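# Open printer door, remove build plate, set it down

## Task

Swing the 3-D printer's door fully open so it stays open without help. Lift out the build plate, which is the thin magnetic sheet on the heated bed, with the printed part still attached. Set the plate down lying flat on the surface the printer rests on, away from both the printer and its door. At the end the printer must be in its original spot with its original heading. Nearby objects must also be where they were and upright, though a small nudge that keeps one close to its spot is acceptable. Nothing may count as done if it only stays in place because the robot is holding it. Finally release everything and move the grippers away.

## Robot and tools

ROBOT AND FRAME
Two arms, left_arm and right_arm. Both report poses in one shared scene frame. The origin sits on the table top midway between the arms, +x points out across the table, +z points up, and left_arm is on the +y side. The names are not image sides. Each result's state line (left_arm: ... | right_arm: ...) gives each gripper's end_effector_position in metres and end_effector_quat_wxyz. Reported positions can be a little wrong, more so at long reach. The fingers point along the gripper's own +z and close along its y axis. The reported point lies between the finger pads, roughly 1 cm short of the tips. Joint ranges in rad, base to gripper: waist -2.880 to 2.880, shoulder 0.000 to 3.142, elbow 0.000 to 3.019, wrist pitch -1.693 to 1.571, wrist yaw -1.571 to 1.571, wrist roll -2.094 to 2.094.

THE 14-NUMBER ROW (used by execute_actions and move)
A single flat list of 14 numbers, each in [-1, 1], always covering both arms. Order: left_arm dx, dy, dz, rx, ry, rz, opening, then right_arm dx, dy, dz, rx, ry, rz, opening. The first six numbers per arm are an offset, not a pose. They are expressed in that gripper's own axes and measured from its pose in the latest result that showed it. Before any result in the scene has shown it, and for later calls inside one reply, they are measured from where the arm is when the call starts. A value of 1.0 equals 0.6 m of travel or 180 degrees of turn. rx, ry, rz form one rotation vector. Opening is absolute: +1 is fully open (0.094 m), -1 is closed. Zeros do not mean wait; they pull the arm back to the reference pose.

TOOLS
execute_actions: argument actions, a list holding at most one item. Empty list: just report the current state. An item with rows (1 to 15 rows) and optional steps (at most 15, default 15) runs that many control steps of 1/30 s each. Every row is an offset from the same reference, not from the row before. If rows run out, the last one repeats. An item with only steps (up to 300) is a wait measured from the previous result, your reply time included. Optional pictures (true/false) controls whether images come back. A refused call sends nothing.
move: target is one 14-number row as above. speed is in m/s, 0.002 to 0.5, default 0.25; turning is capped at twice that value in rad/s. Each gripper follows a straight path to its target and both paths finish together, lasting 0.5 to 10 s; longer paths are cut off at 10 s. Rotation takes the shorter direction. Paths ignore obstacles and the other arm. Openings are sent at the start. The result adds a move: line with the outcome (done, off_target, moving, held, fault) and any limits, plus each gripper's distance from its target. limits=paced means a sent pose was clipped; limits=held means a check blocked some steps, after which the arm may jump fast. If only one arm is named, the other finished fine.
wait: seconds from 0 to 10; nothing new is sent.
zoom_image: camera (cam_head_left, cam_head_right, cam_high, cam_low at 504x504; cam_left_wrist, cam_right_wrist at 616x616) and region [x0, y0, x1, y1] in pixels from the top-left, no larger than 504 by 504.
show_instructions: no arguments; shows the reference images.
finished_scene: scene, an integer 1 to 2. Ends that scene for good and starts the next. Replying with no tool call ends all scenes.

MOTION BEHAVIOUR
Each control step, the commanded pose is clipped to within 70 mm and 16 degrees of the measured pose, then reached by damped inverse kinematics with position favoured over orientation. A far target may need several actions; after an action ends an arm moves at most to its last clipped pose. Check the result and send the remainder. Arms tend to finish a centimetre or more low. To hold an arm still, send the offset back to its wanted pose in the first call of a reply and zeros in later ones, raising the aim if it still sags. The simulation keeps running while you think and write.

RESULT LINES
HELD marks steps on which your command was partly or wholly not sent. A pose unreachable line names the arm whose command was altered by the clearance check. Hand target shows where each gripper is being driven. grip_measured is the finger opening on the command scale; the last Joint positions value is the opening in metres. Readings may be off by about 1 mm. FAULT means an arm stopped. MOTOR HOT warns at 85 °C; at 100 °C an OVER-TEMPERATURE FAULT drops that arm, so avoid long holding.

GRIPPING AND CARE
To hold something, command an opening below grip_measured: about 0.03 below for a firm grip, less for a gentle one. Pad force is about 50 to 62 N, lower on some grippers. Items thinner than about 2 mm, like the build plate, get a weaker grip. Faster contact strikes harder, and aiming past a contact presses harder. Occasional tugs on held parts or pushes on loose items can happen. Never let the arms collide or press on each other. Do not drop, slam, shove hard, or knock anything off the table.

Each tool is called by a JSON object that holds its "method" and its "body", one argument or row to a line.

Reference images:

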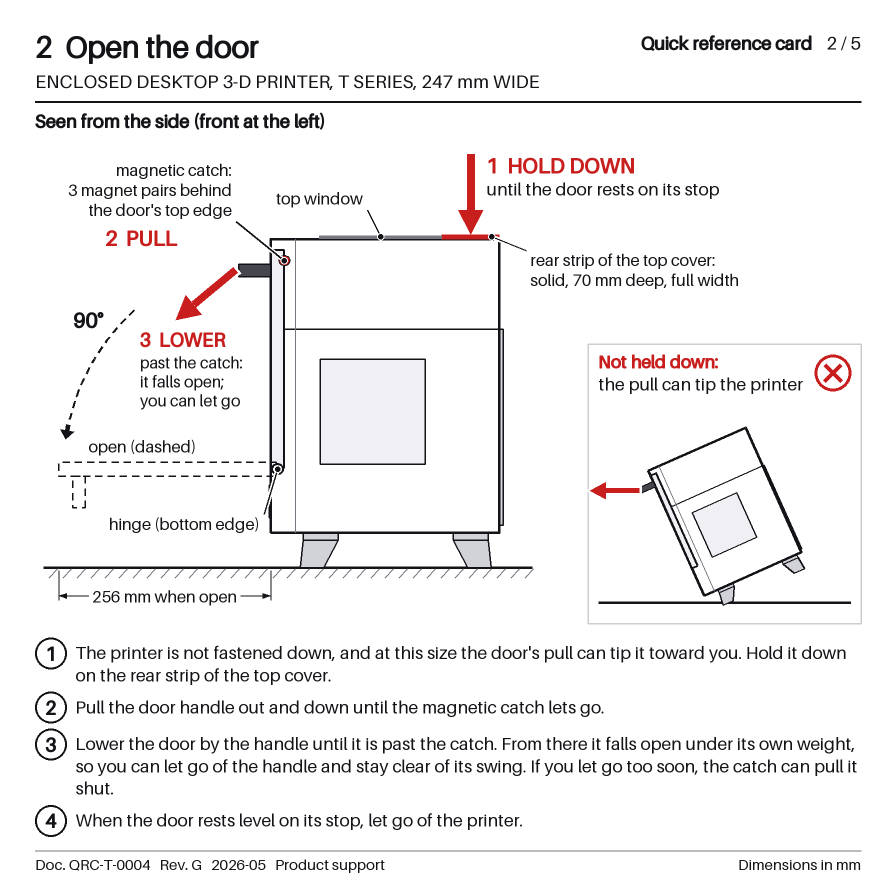

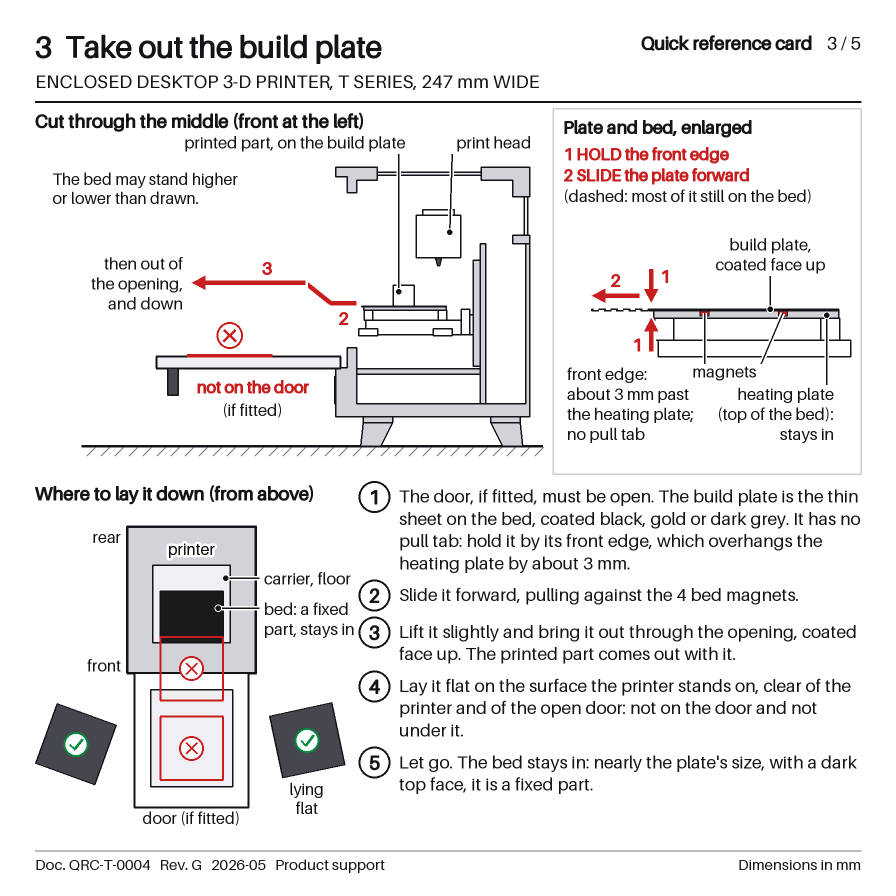

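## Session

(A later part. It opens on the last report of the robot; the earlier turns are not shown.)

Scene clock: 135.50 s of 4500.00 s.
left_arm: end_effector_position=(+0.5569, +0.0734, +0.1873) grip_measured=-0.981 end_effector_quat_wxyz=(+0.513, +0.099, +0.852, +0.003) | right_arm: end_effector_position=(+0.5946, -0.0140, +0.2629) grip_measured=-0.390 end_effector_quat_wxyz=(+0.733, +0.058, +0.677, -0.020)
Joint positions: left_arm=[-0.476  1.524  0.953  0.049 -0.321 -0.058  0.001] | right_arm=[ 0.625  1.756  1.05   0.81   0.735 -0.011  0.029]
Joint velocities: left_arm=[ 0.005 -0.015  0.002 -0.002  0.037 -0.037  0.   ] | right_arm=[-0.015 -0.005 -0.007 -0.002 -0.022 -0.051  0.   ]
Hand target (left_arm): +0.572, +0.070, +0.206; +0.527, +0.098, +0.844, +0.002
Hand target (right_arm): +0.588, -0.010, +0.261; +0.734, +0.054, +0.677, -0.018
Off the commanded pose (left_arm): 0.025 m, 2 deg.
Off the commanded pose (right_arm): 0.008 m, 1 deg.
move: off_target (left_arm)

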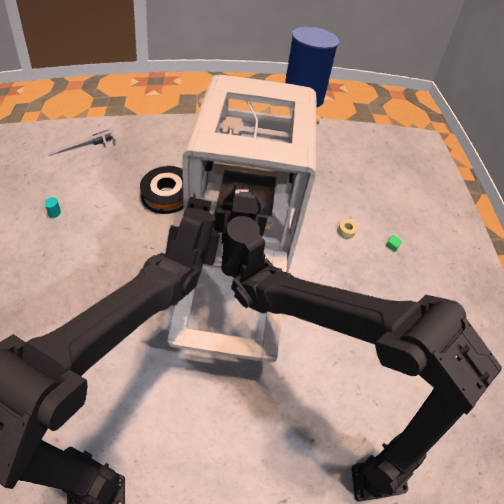

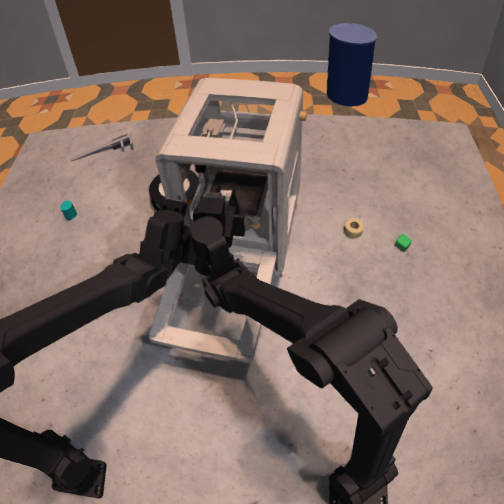

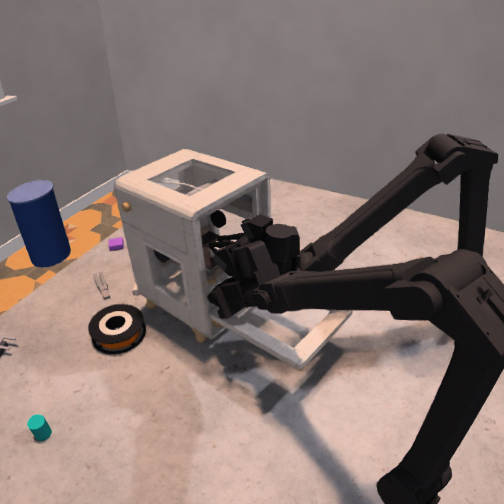

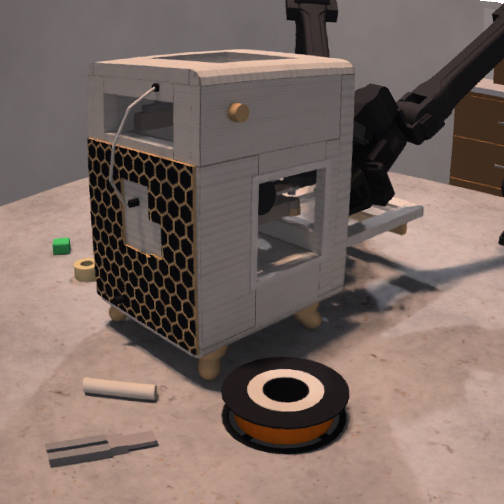

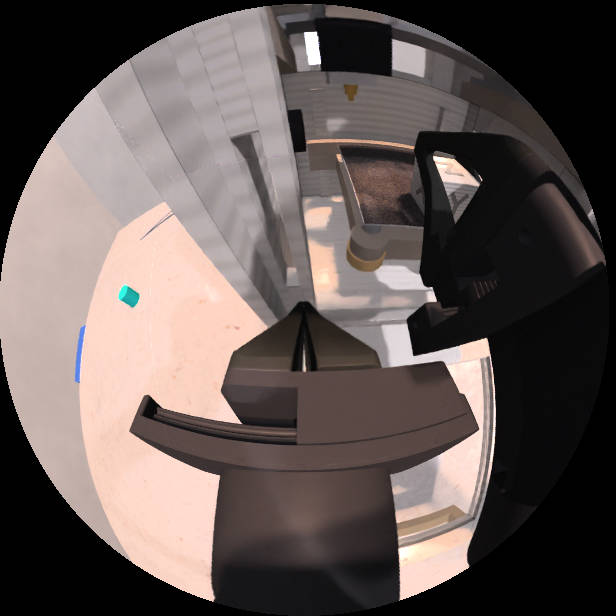

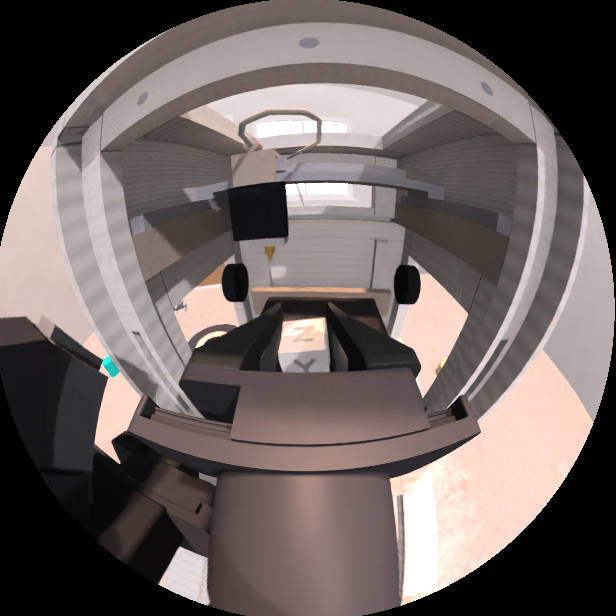

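{"method": "move", "body": {
  "target": [-0.04,0,0.01,0,-0.01,0,-1, -0.02,0,0.08,0,0,0,-0.44],
  "speed": 0.04
}}

{"method": "move", "body": {
  "target": [-0.04,0,0.01,0,-0.01,0,-1, 0,0,0,0,0,0,0]
}}

{"method": "move", "body": {
  "target": [-0.04,0,0.01,0,-0.01,0,-1, 0,0,-0.15,0,0,0,0],
  "speed": 0.1
}}

{"method": "move", "body": {
  "target": [-0.04,0,0.01,0,-0.01,0,-1, 0.06,-0.03,0,0,0.03,0.5,-0.915],
  "speed": 0.2
}}

Scene clock: 139.70 s of 4500.00 s.
left_arm: end_effector_position=(+0.5569, +0.0733, +0.1873) grip_measured=-0.981 end_effector_quat_wxyz=(+0.513, +0.100, +0.852, +0.003) | right_arm: end_effector_position=(+0.6253, -0.0224, +0.2642) grip_measured=-0.390 end_effector_quat_wxyz=(+0.727, +0.048, +0.685, -0.025)
Joint positions: left_arm=[-0.476  1.524  0.953  0.049 -0.32  -0.056  0.001] | right_arm=[ 0.577  1.785  1.116  0.742  0.681 -0.011  0.029]
Joint velocities: left_arm=[-0.005  0.015 -0.012 -0.012 -0.022  0.022 -0.001] | right_arm=[-0.005 -0.005  0.012  0.012 -0.081 -0.007  0.   ]
Hand target (left_arm): +0.572, +0.069, +0.205; +0.527, +0.099, +0.844, +0.002
Hand target (right_arm): +0.640, -0.020, +0.278; +0.734, +0.058, +0.677, -0.021
Off the commanded pose (left_arm): 0.025 m, 2 deg.
Off the commanded pose (right_arm): 0.021 m, 2 deg.
move: off_target (left_arm, right_arm)

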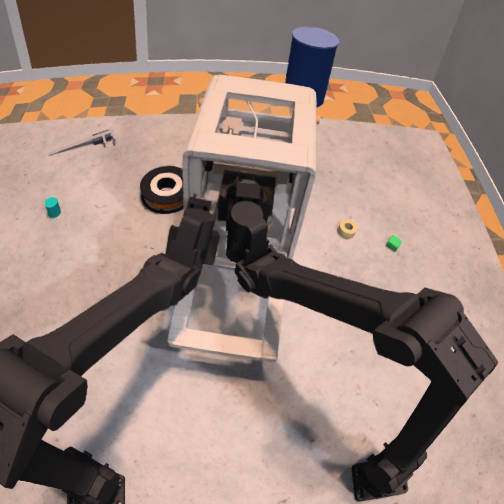

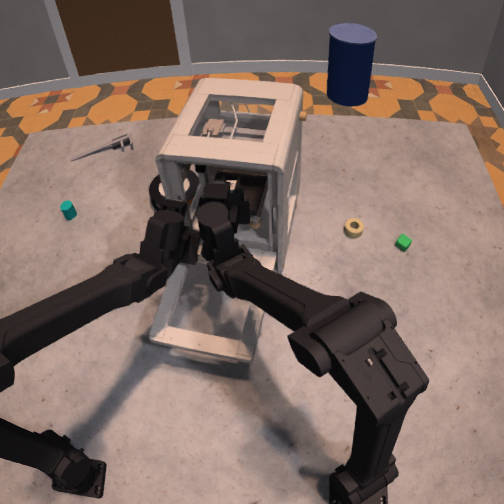

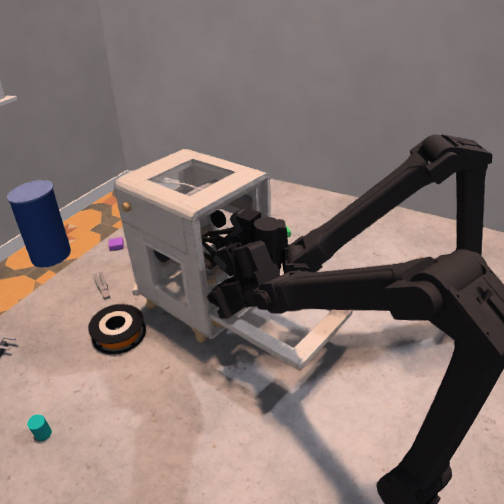

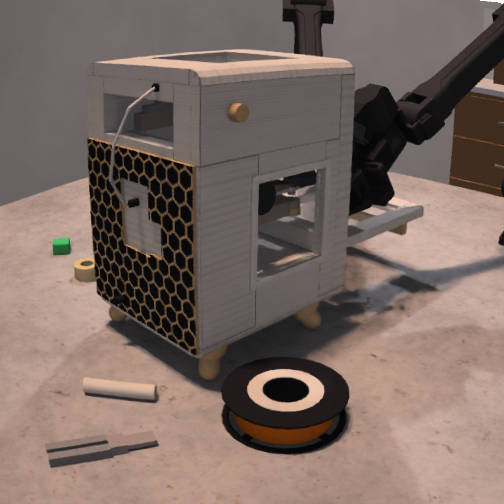

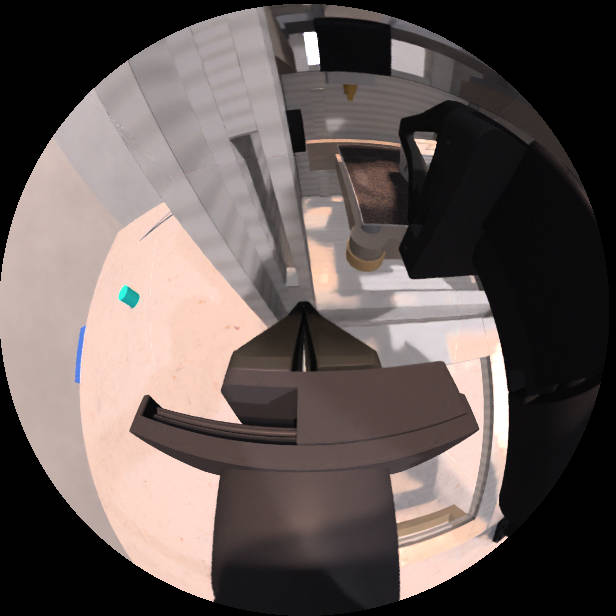

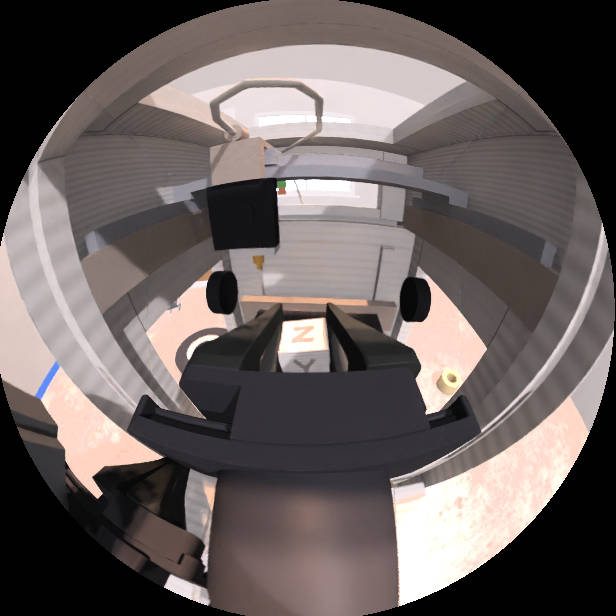

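Scene clock: 140.40 s of 4500.00 s.
left_arm: end_effector_position=(+0.5569, +0.0731, +0.1872) grip_measured=-0.981 end_effector_quat_wxyz=(+0.513, +0.101, +0.852, +0.003) | right_arm: end_effector_position=(+0.6253, -0.0224, +0.2642) grip_measured=-0.003 end_effector_quat_wxyz=(+0.727, +0.048, +0.685, -0.025)
Joint positions: left_arm=[-0.476  1.524  0.953  0.049 -0.319 -0.054  0.001] | right_arm=[ 0.577  1.785  1.116  0.742  0.681 -0.011  0.047]
Joint velocities: left_arm=[-0.024 -0.015 -0.012 -0.027 -0.007  0.066  0.001] | right_arm=[-0.005 -0.005 -0.007 -0.002 -0.037  0.007  0.001]
Hand target (left_arm): +0.572, +0.069, +0.205; +0.527, +0.100, +0.844, +0.002
Hand target (right_arm): +0.625, -0.022, +0.264; +0.727, +0.048, +0.685, -0.025
Off the commanded pose (left_arm): 0.025 m, 2 deg.
Off the commanded pose (right_arm): 0.000 m, 0 deg.
move: off_target (left_arm)

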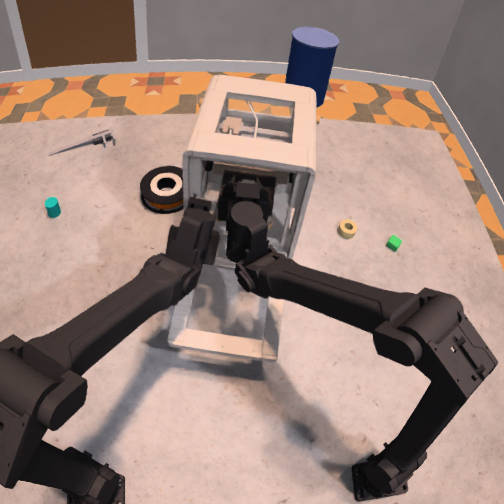

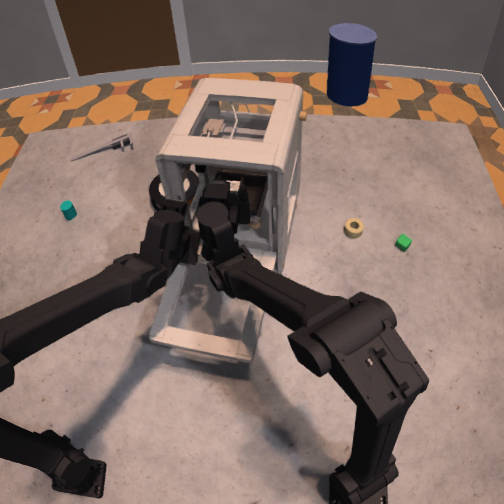

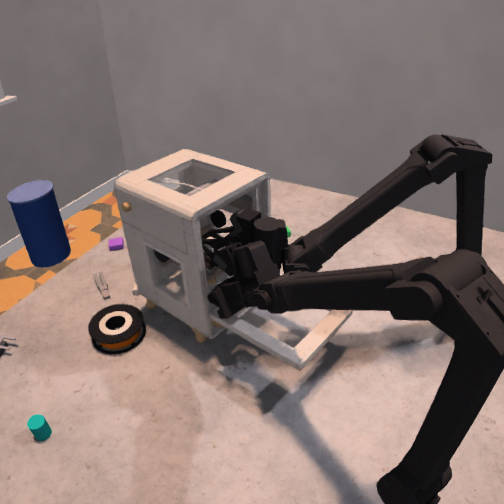

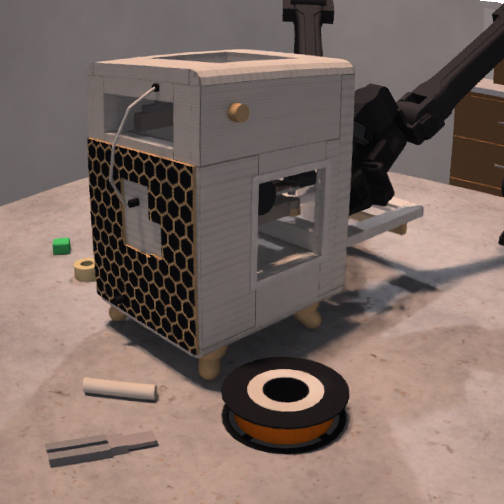

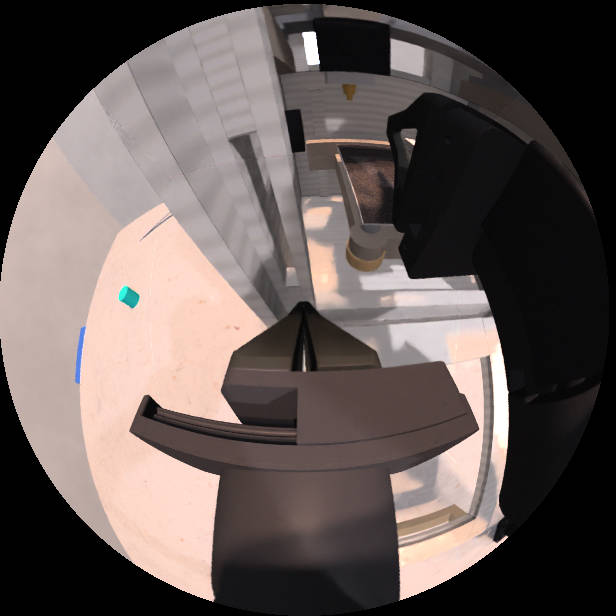

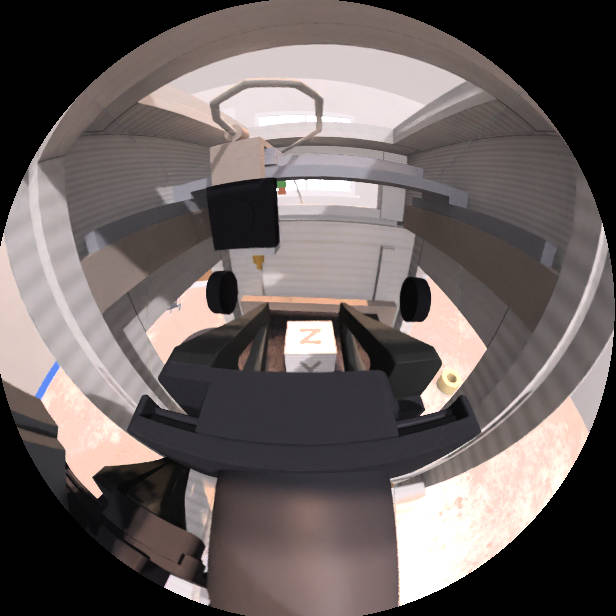

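Scene clock: 141.70 s of 4500.00 s.
left_arm: end_effector_position=(+0.5575, +0.0740, +0.1860) grip_measured=-0.981 end_effector_quat_wxyz=(+0.512, +0.102, +0.853, +0.004) | right_arm: end_effector_position=(+0.5406, -0.0167, +0.2581) grip_measured=-0.003 end_effector_quat_wxyz=(+0.722, +0.051, +0.689, -0.029)
Joint positions: left_arm=[-0.474  1.526  0.953  0.049 -0.318 -0.052  0.001] | right_arm=[ 0.687  1.654  0.918  0.802  0.8   -0.013  0.047]
Joint velocities: left_arm=[-0.024 -0.005 -0.012  0.007 -0.051  0.037 -0.001] | right_arm=[ 0.005  0.015  0.002  0.002 -0.022 -0.037  0.   ]
Hand target (left_arm): +0.572, +0.069, +0.205; +0.527, +0.101, +0.844, +0.002
Hand target (right_arm): +0.536, -0.014, +0.260; +0.726, +0.049, +0.686, -0.024
Off the commanded pose (left_arm): 0.025 m, 2 deg.
Off the commanded pose (right_arm): 0.006 m, 1 deg.
move: off_target (left_arm)

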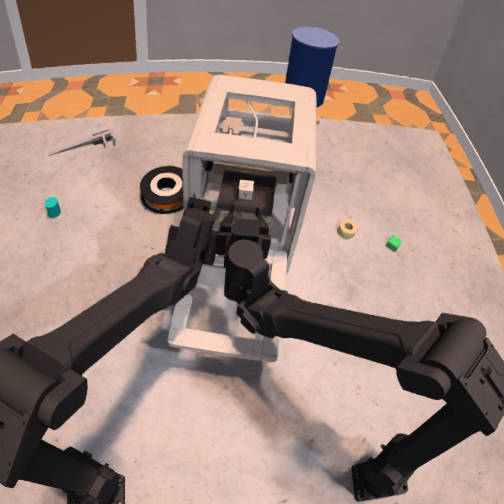

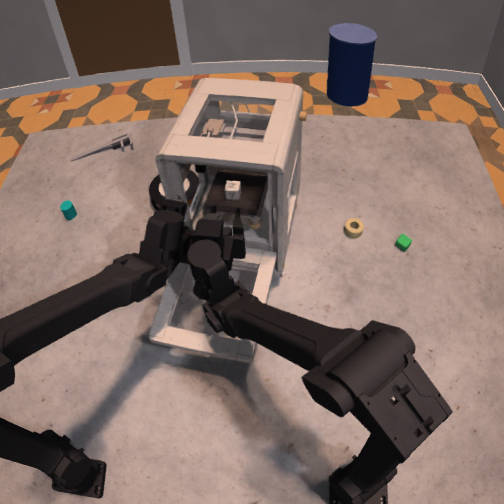

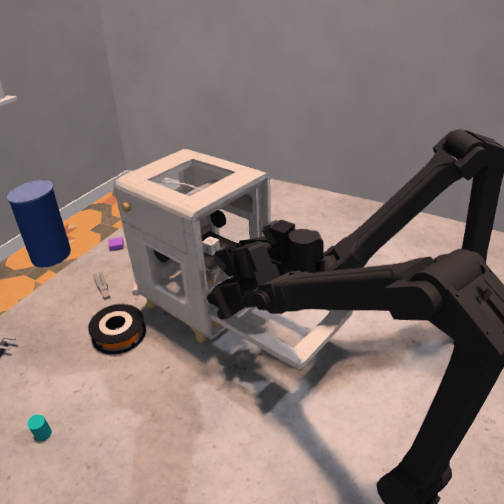

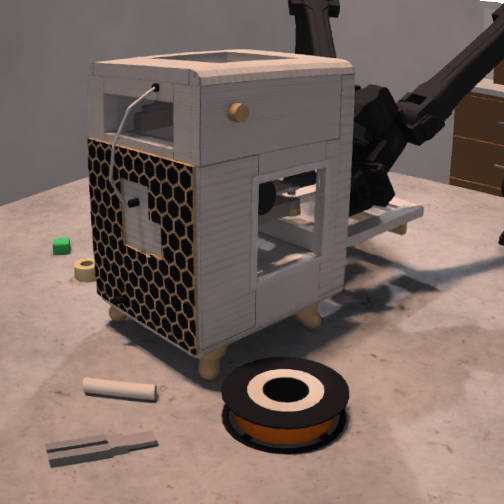

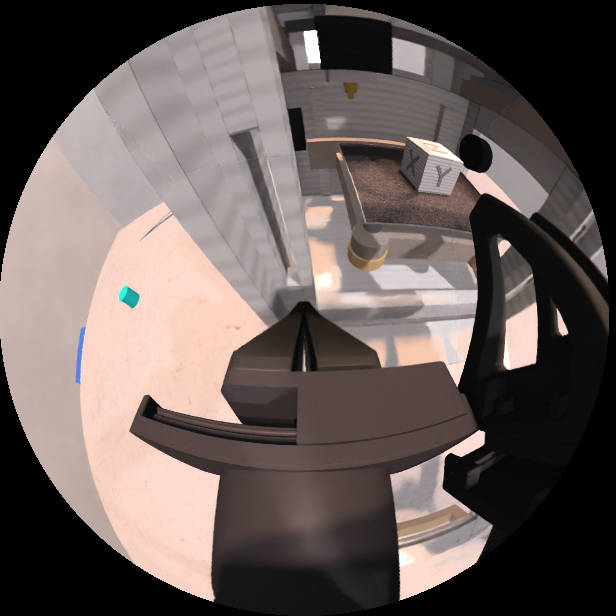

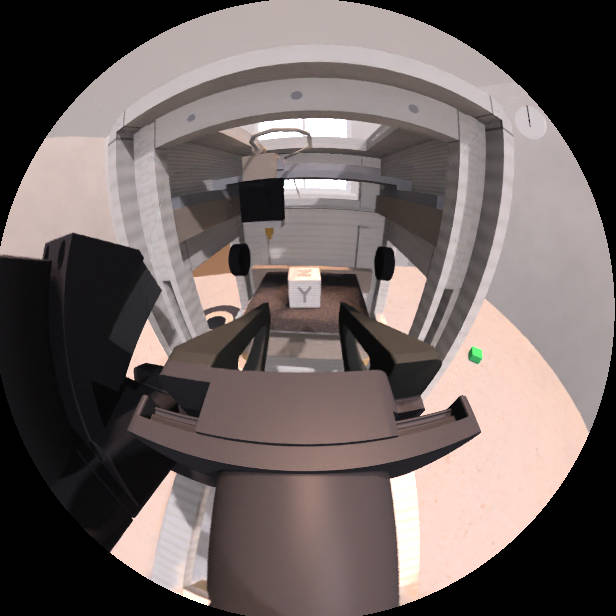

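Scene clock: 146.17 s of 4500.00 s.
left_arm: end_effector_position=(+0.5582, +0.0756, +0.1860) grip_measured=-0.981 end_effector_quat_wxyz=(+0.512, +0.101, +0.853, +0.005) | right_arm: end_effector_position=(+0.5400, -0.0273, +0.2271) grip_measured=-0.912 end_effector_quat_wxyz=(+0.504, +0.518, +0.486, +0.492)
Joint positions: left_arm=[-0.471  1.526  0.953  0.049 -0.317 -0.051  0.001] | right_arm=[0.652 1.654 0.86  0.783 0.697 1.598 0.004]
Joint velocities: left_arm=[-0.005 -0.005 -0.017  0.002 -0.007  0.051  0.   ] | right_arm=[-0.015 -0.015 -0.007 -0.002  0.007  0.037 -0.   ]
Hand target (left_arm): +0.573, +0.070, +0.204; +0.526, +0.101, +0.845, +0.003
Hand target (right_arm): +0.541, -0.034, +0.222; +0.502, +0.523, +0.481, +0.492
Off the commanded pose (left_arm): 0.025 m, 2 deg.
Off the commanded pose (right_arm): 0.008 m, 1 deg.
move: off_target (left_arm)

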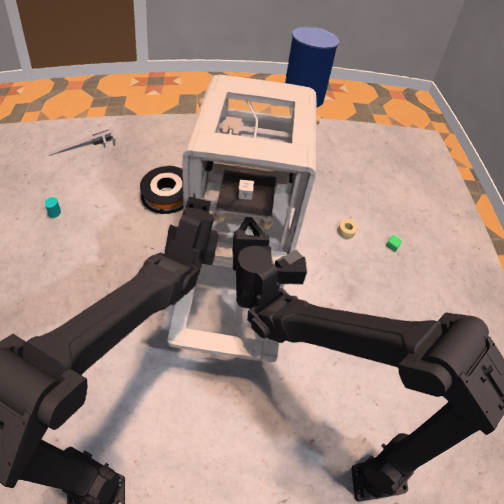

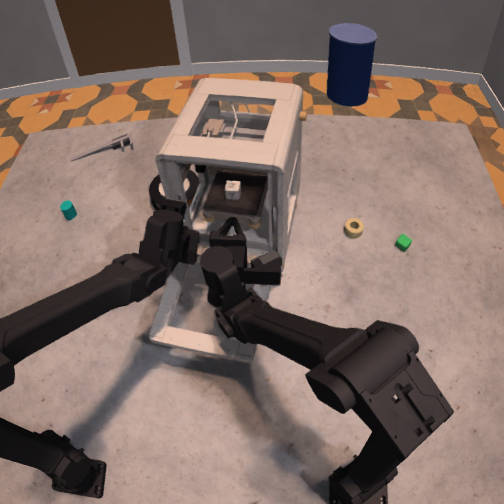

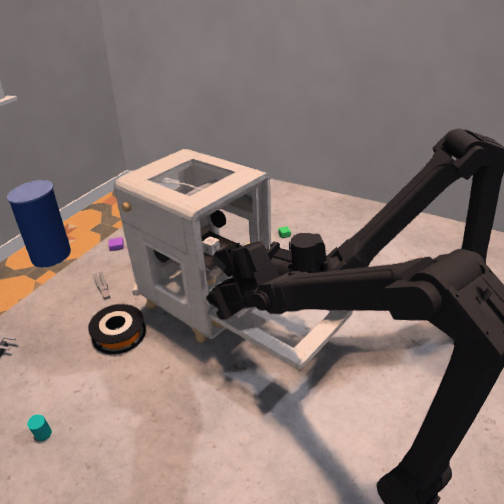

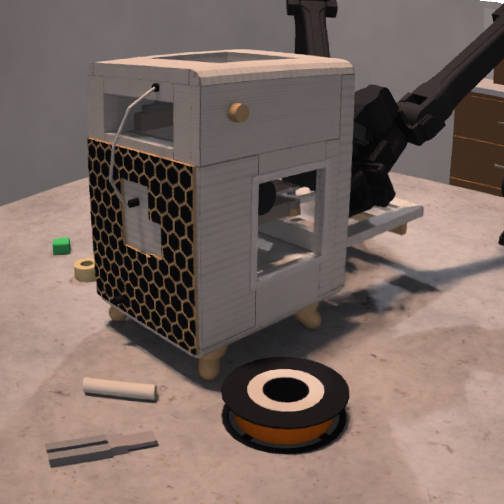

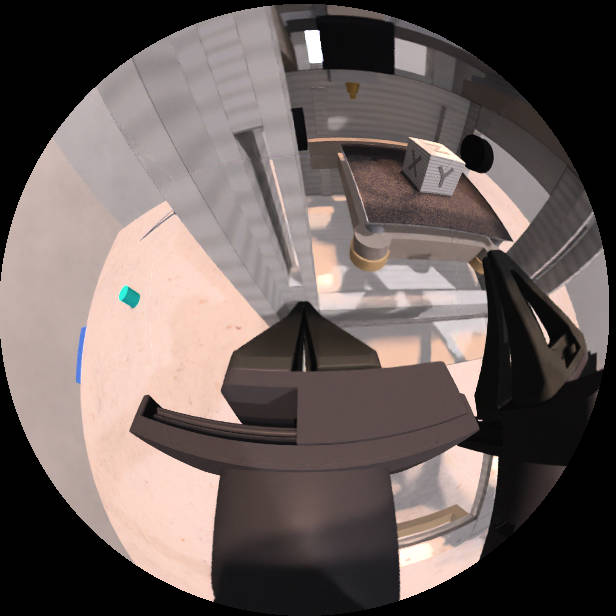

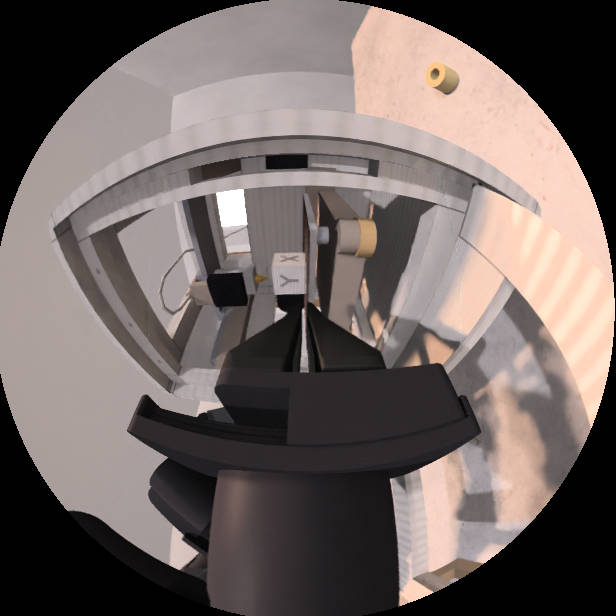

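Plate line is aligned with gap. Advance.

{"method": "move", "body": {
  "target": [-0.04,0,0.01,0,-0.01,0,-1, 0,0.015,0.05,0,0,0,-0.915],
  "speed": 0.03
}}

{"method": "zoom_image", "body": {
  "camera": "cam_right_wrist",
  "region": [250,240,370,380]
}}

Scene clock: 147.87 s of 4500.00 s.
left_arm: end_effector_position=(+0.5581, +0.0754, +0.1859) grip_measured=-0.981 end_effector_quat_wxyz=(+0.512, +0.102, +0.853, +0.005) | right_arm: end_effector_position=(+0.5545, -0.0331, +0.2233) grip_measured=-0.912 end_effector_quat_wxyz=(+0.501, +0.519, +0.494, +0.486)
Joint positions: left_arm=[-0.471  1.526  0.953  0.049 -0.316 -0.049  0.001] | right_arm=[0.622 1.669 0.883 0.752 0.66  1.601 0.004]
Joint velocities: left_arm=[-0.005 -0.015 -0.012  0.007 -0.051 -0.051  0.002] | right_arm=[ 0.005 -0.005 -0.007  0.007 -0.037 -0.037 -0.   ]
Hand target (left_arm): +0.573, +0.071, +0.204; +0.526, +0.101, +0.845, +0.003
Hand target (right_arm): +0.569, -0.029, +0.235; +0.504, +0.518, +0.486, +0.491
Off the commanded pose (left_arm): 0.025 m, 2 deg.
Off the commanded pose (right_arm): 0.020 m, 1 deg.
move: off_target (left_arm, right_arm)

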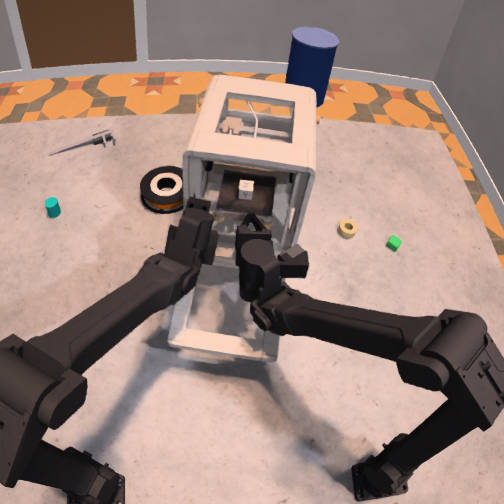

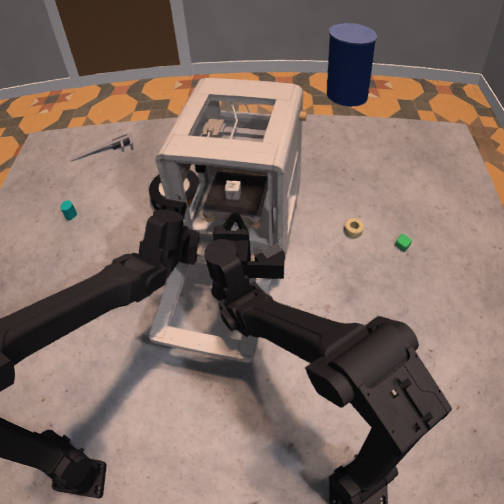

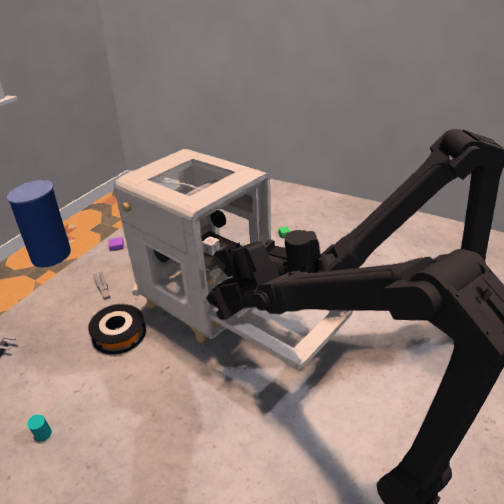

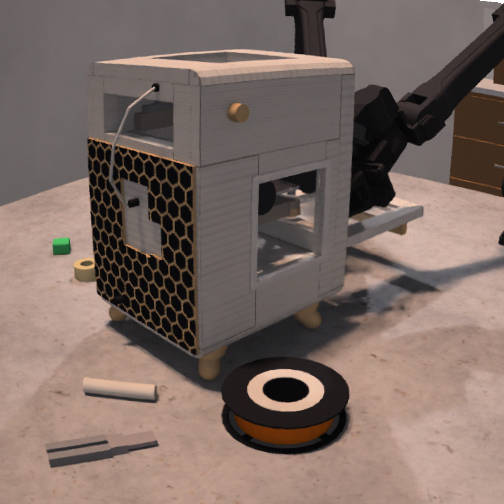

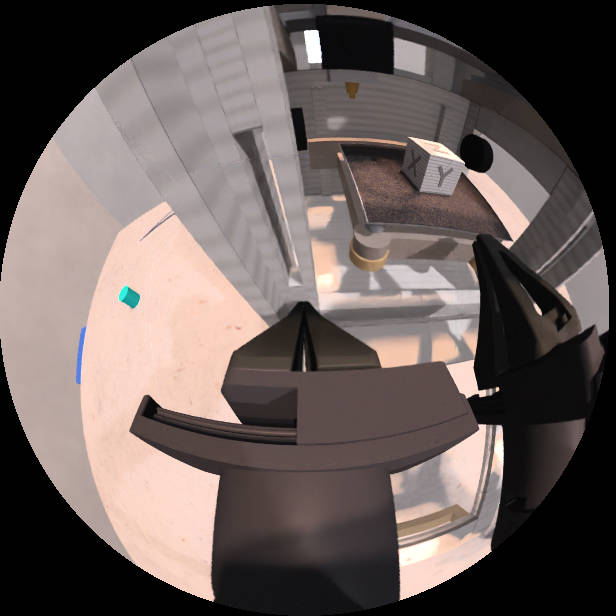

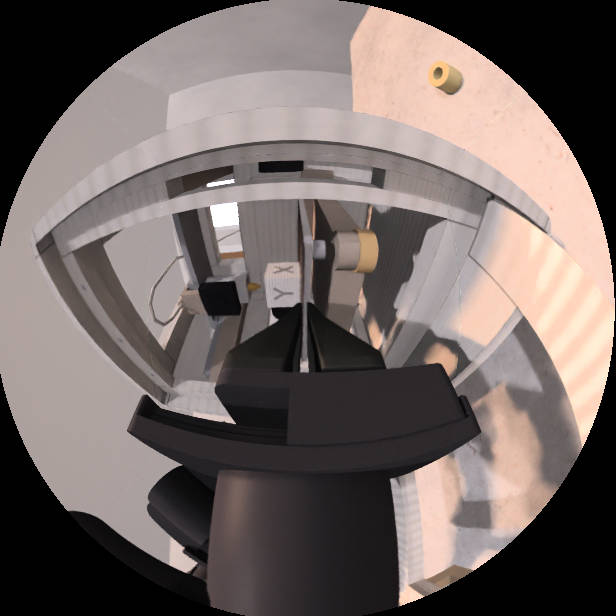

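Region (250, 240, 370, 380) of cam_right_wrist's 616x616 image, scaled by 3.600, with more detail than that image has; it fills the left 432 columns of this view, and the rest is white.

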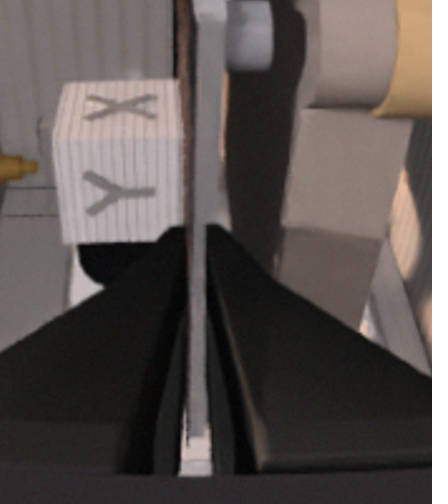

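{"method": "move", "body": {
  "target": [-0.04,0,0.01,0,-0.01,0,-1, 0.007,0.028,0.038,0,0,0,-0.915],
  "speed": 0.02
}}

{"method": "zoom_image", "body": {
  "camera": "cam_right_wrist",
  "region": [250,240,370,380]
}}

Scene clock: 150.00 s of 4500.00 s.
left_arm: end_effector_position=(+0.5581, +0.0753, +0.1859) grip_measured=-0.981 end_effector_quat_wxyz=(+0.512, +0.103, +0.853, +0.005) | right_arm: end_effector_position=(+0.5600, -0.0337, +0.2185) grip_measured=-0.913 end_effector_quat_wxyz=(+0.496, +0.519, +0.510, +0.474)
Joint positions: left_arm=[-0.471  1.526  0.953  0.049 -0.315 -0.048  0.001] | right_arm=[0.611 1.669 0.896 0.698 0.641 1.601 0.004]
Joint velocities: left_arm=[-0.005 -0.005  0.002 -0.032 -0.037 -0.007 -0.001] | right_arm=[-0.005  0.005 -0.007 -0.002 -0.051  0.022 -0.001]
Hand target (left_arm): +0.573, +0.071, +0.204; +0.525, +0.102, +0.845, +0.003
Hand target (right_arm): +0.576, -0.030, +0.240; +0.501, +0.518, +0.494, +0.486
Off the commanded pose (left_arm): 0.025 m, 2 deg.
Off the commanded pose (right_arm): 0.028 m, 2 deg.
move: off_target (left_arm, right_arm)

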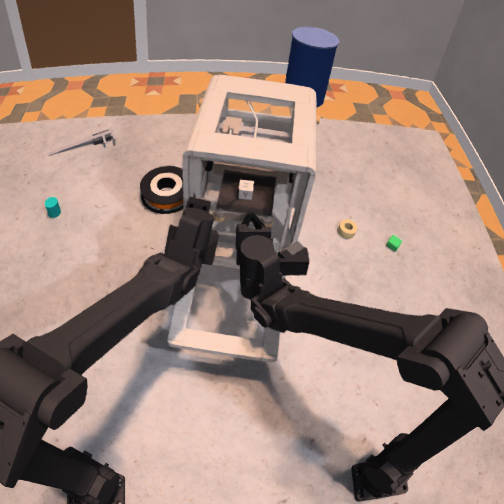

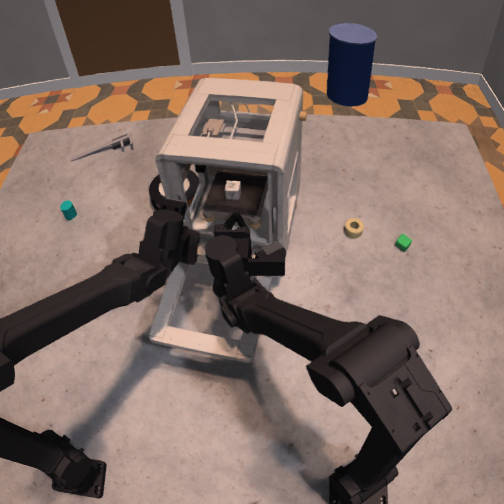

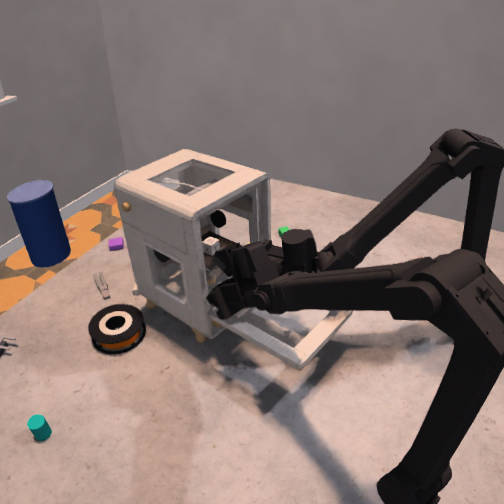

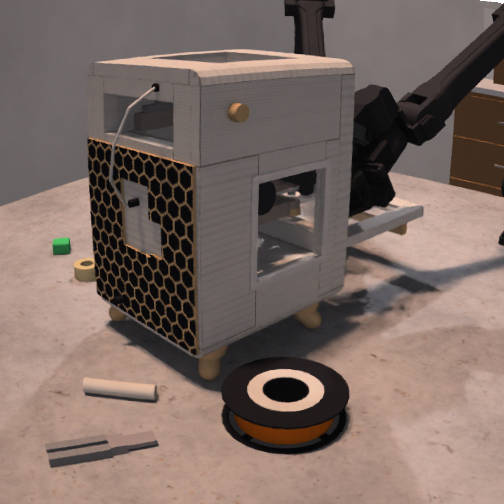

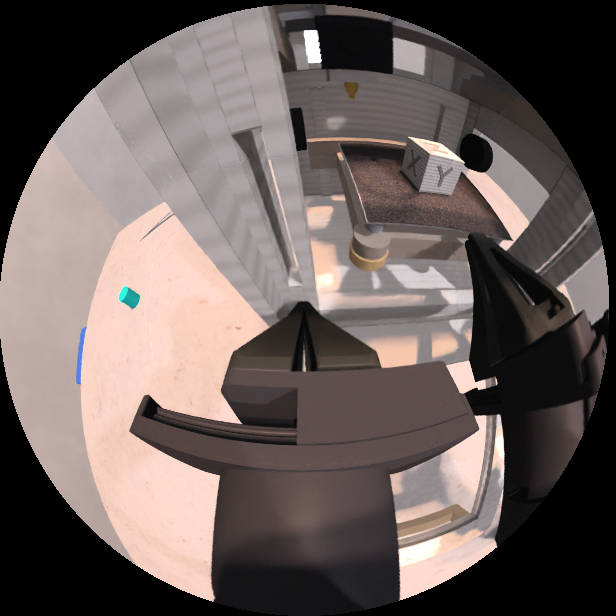

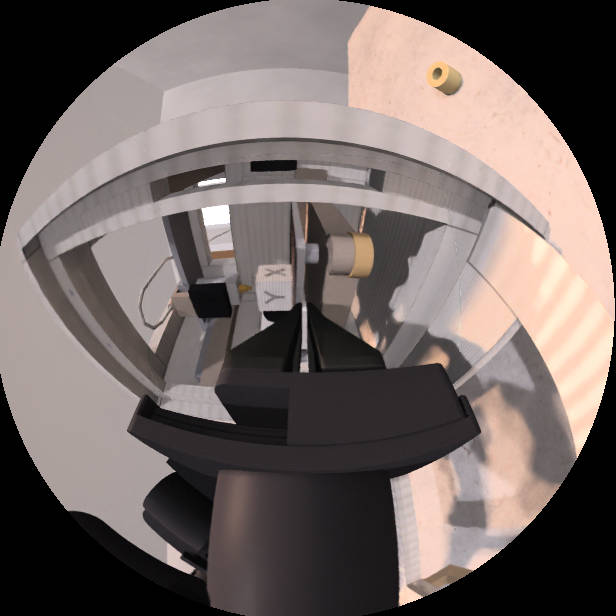

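Region (250, 240, 370, 380) of cam_right_wrist's 616x616 image, scaled by 3.600, with more detail than that image has; it fills the left 432 columns of this view, and the rest is white.

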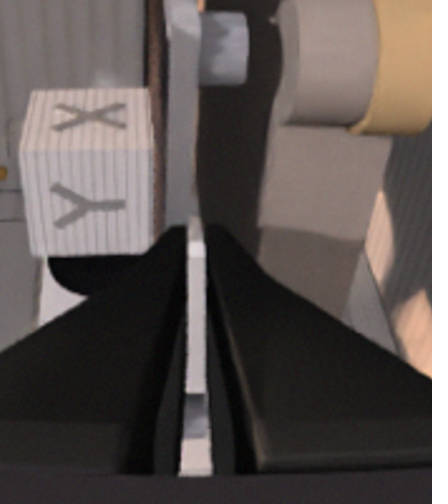

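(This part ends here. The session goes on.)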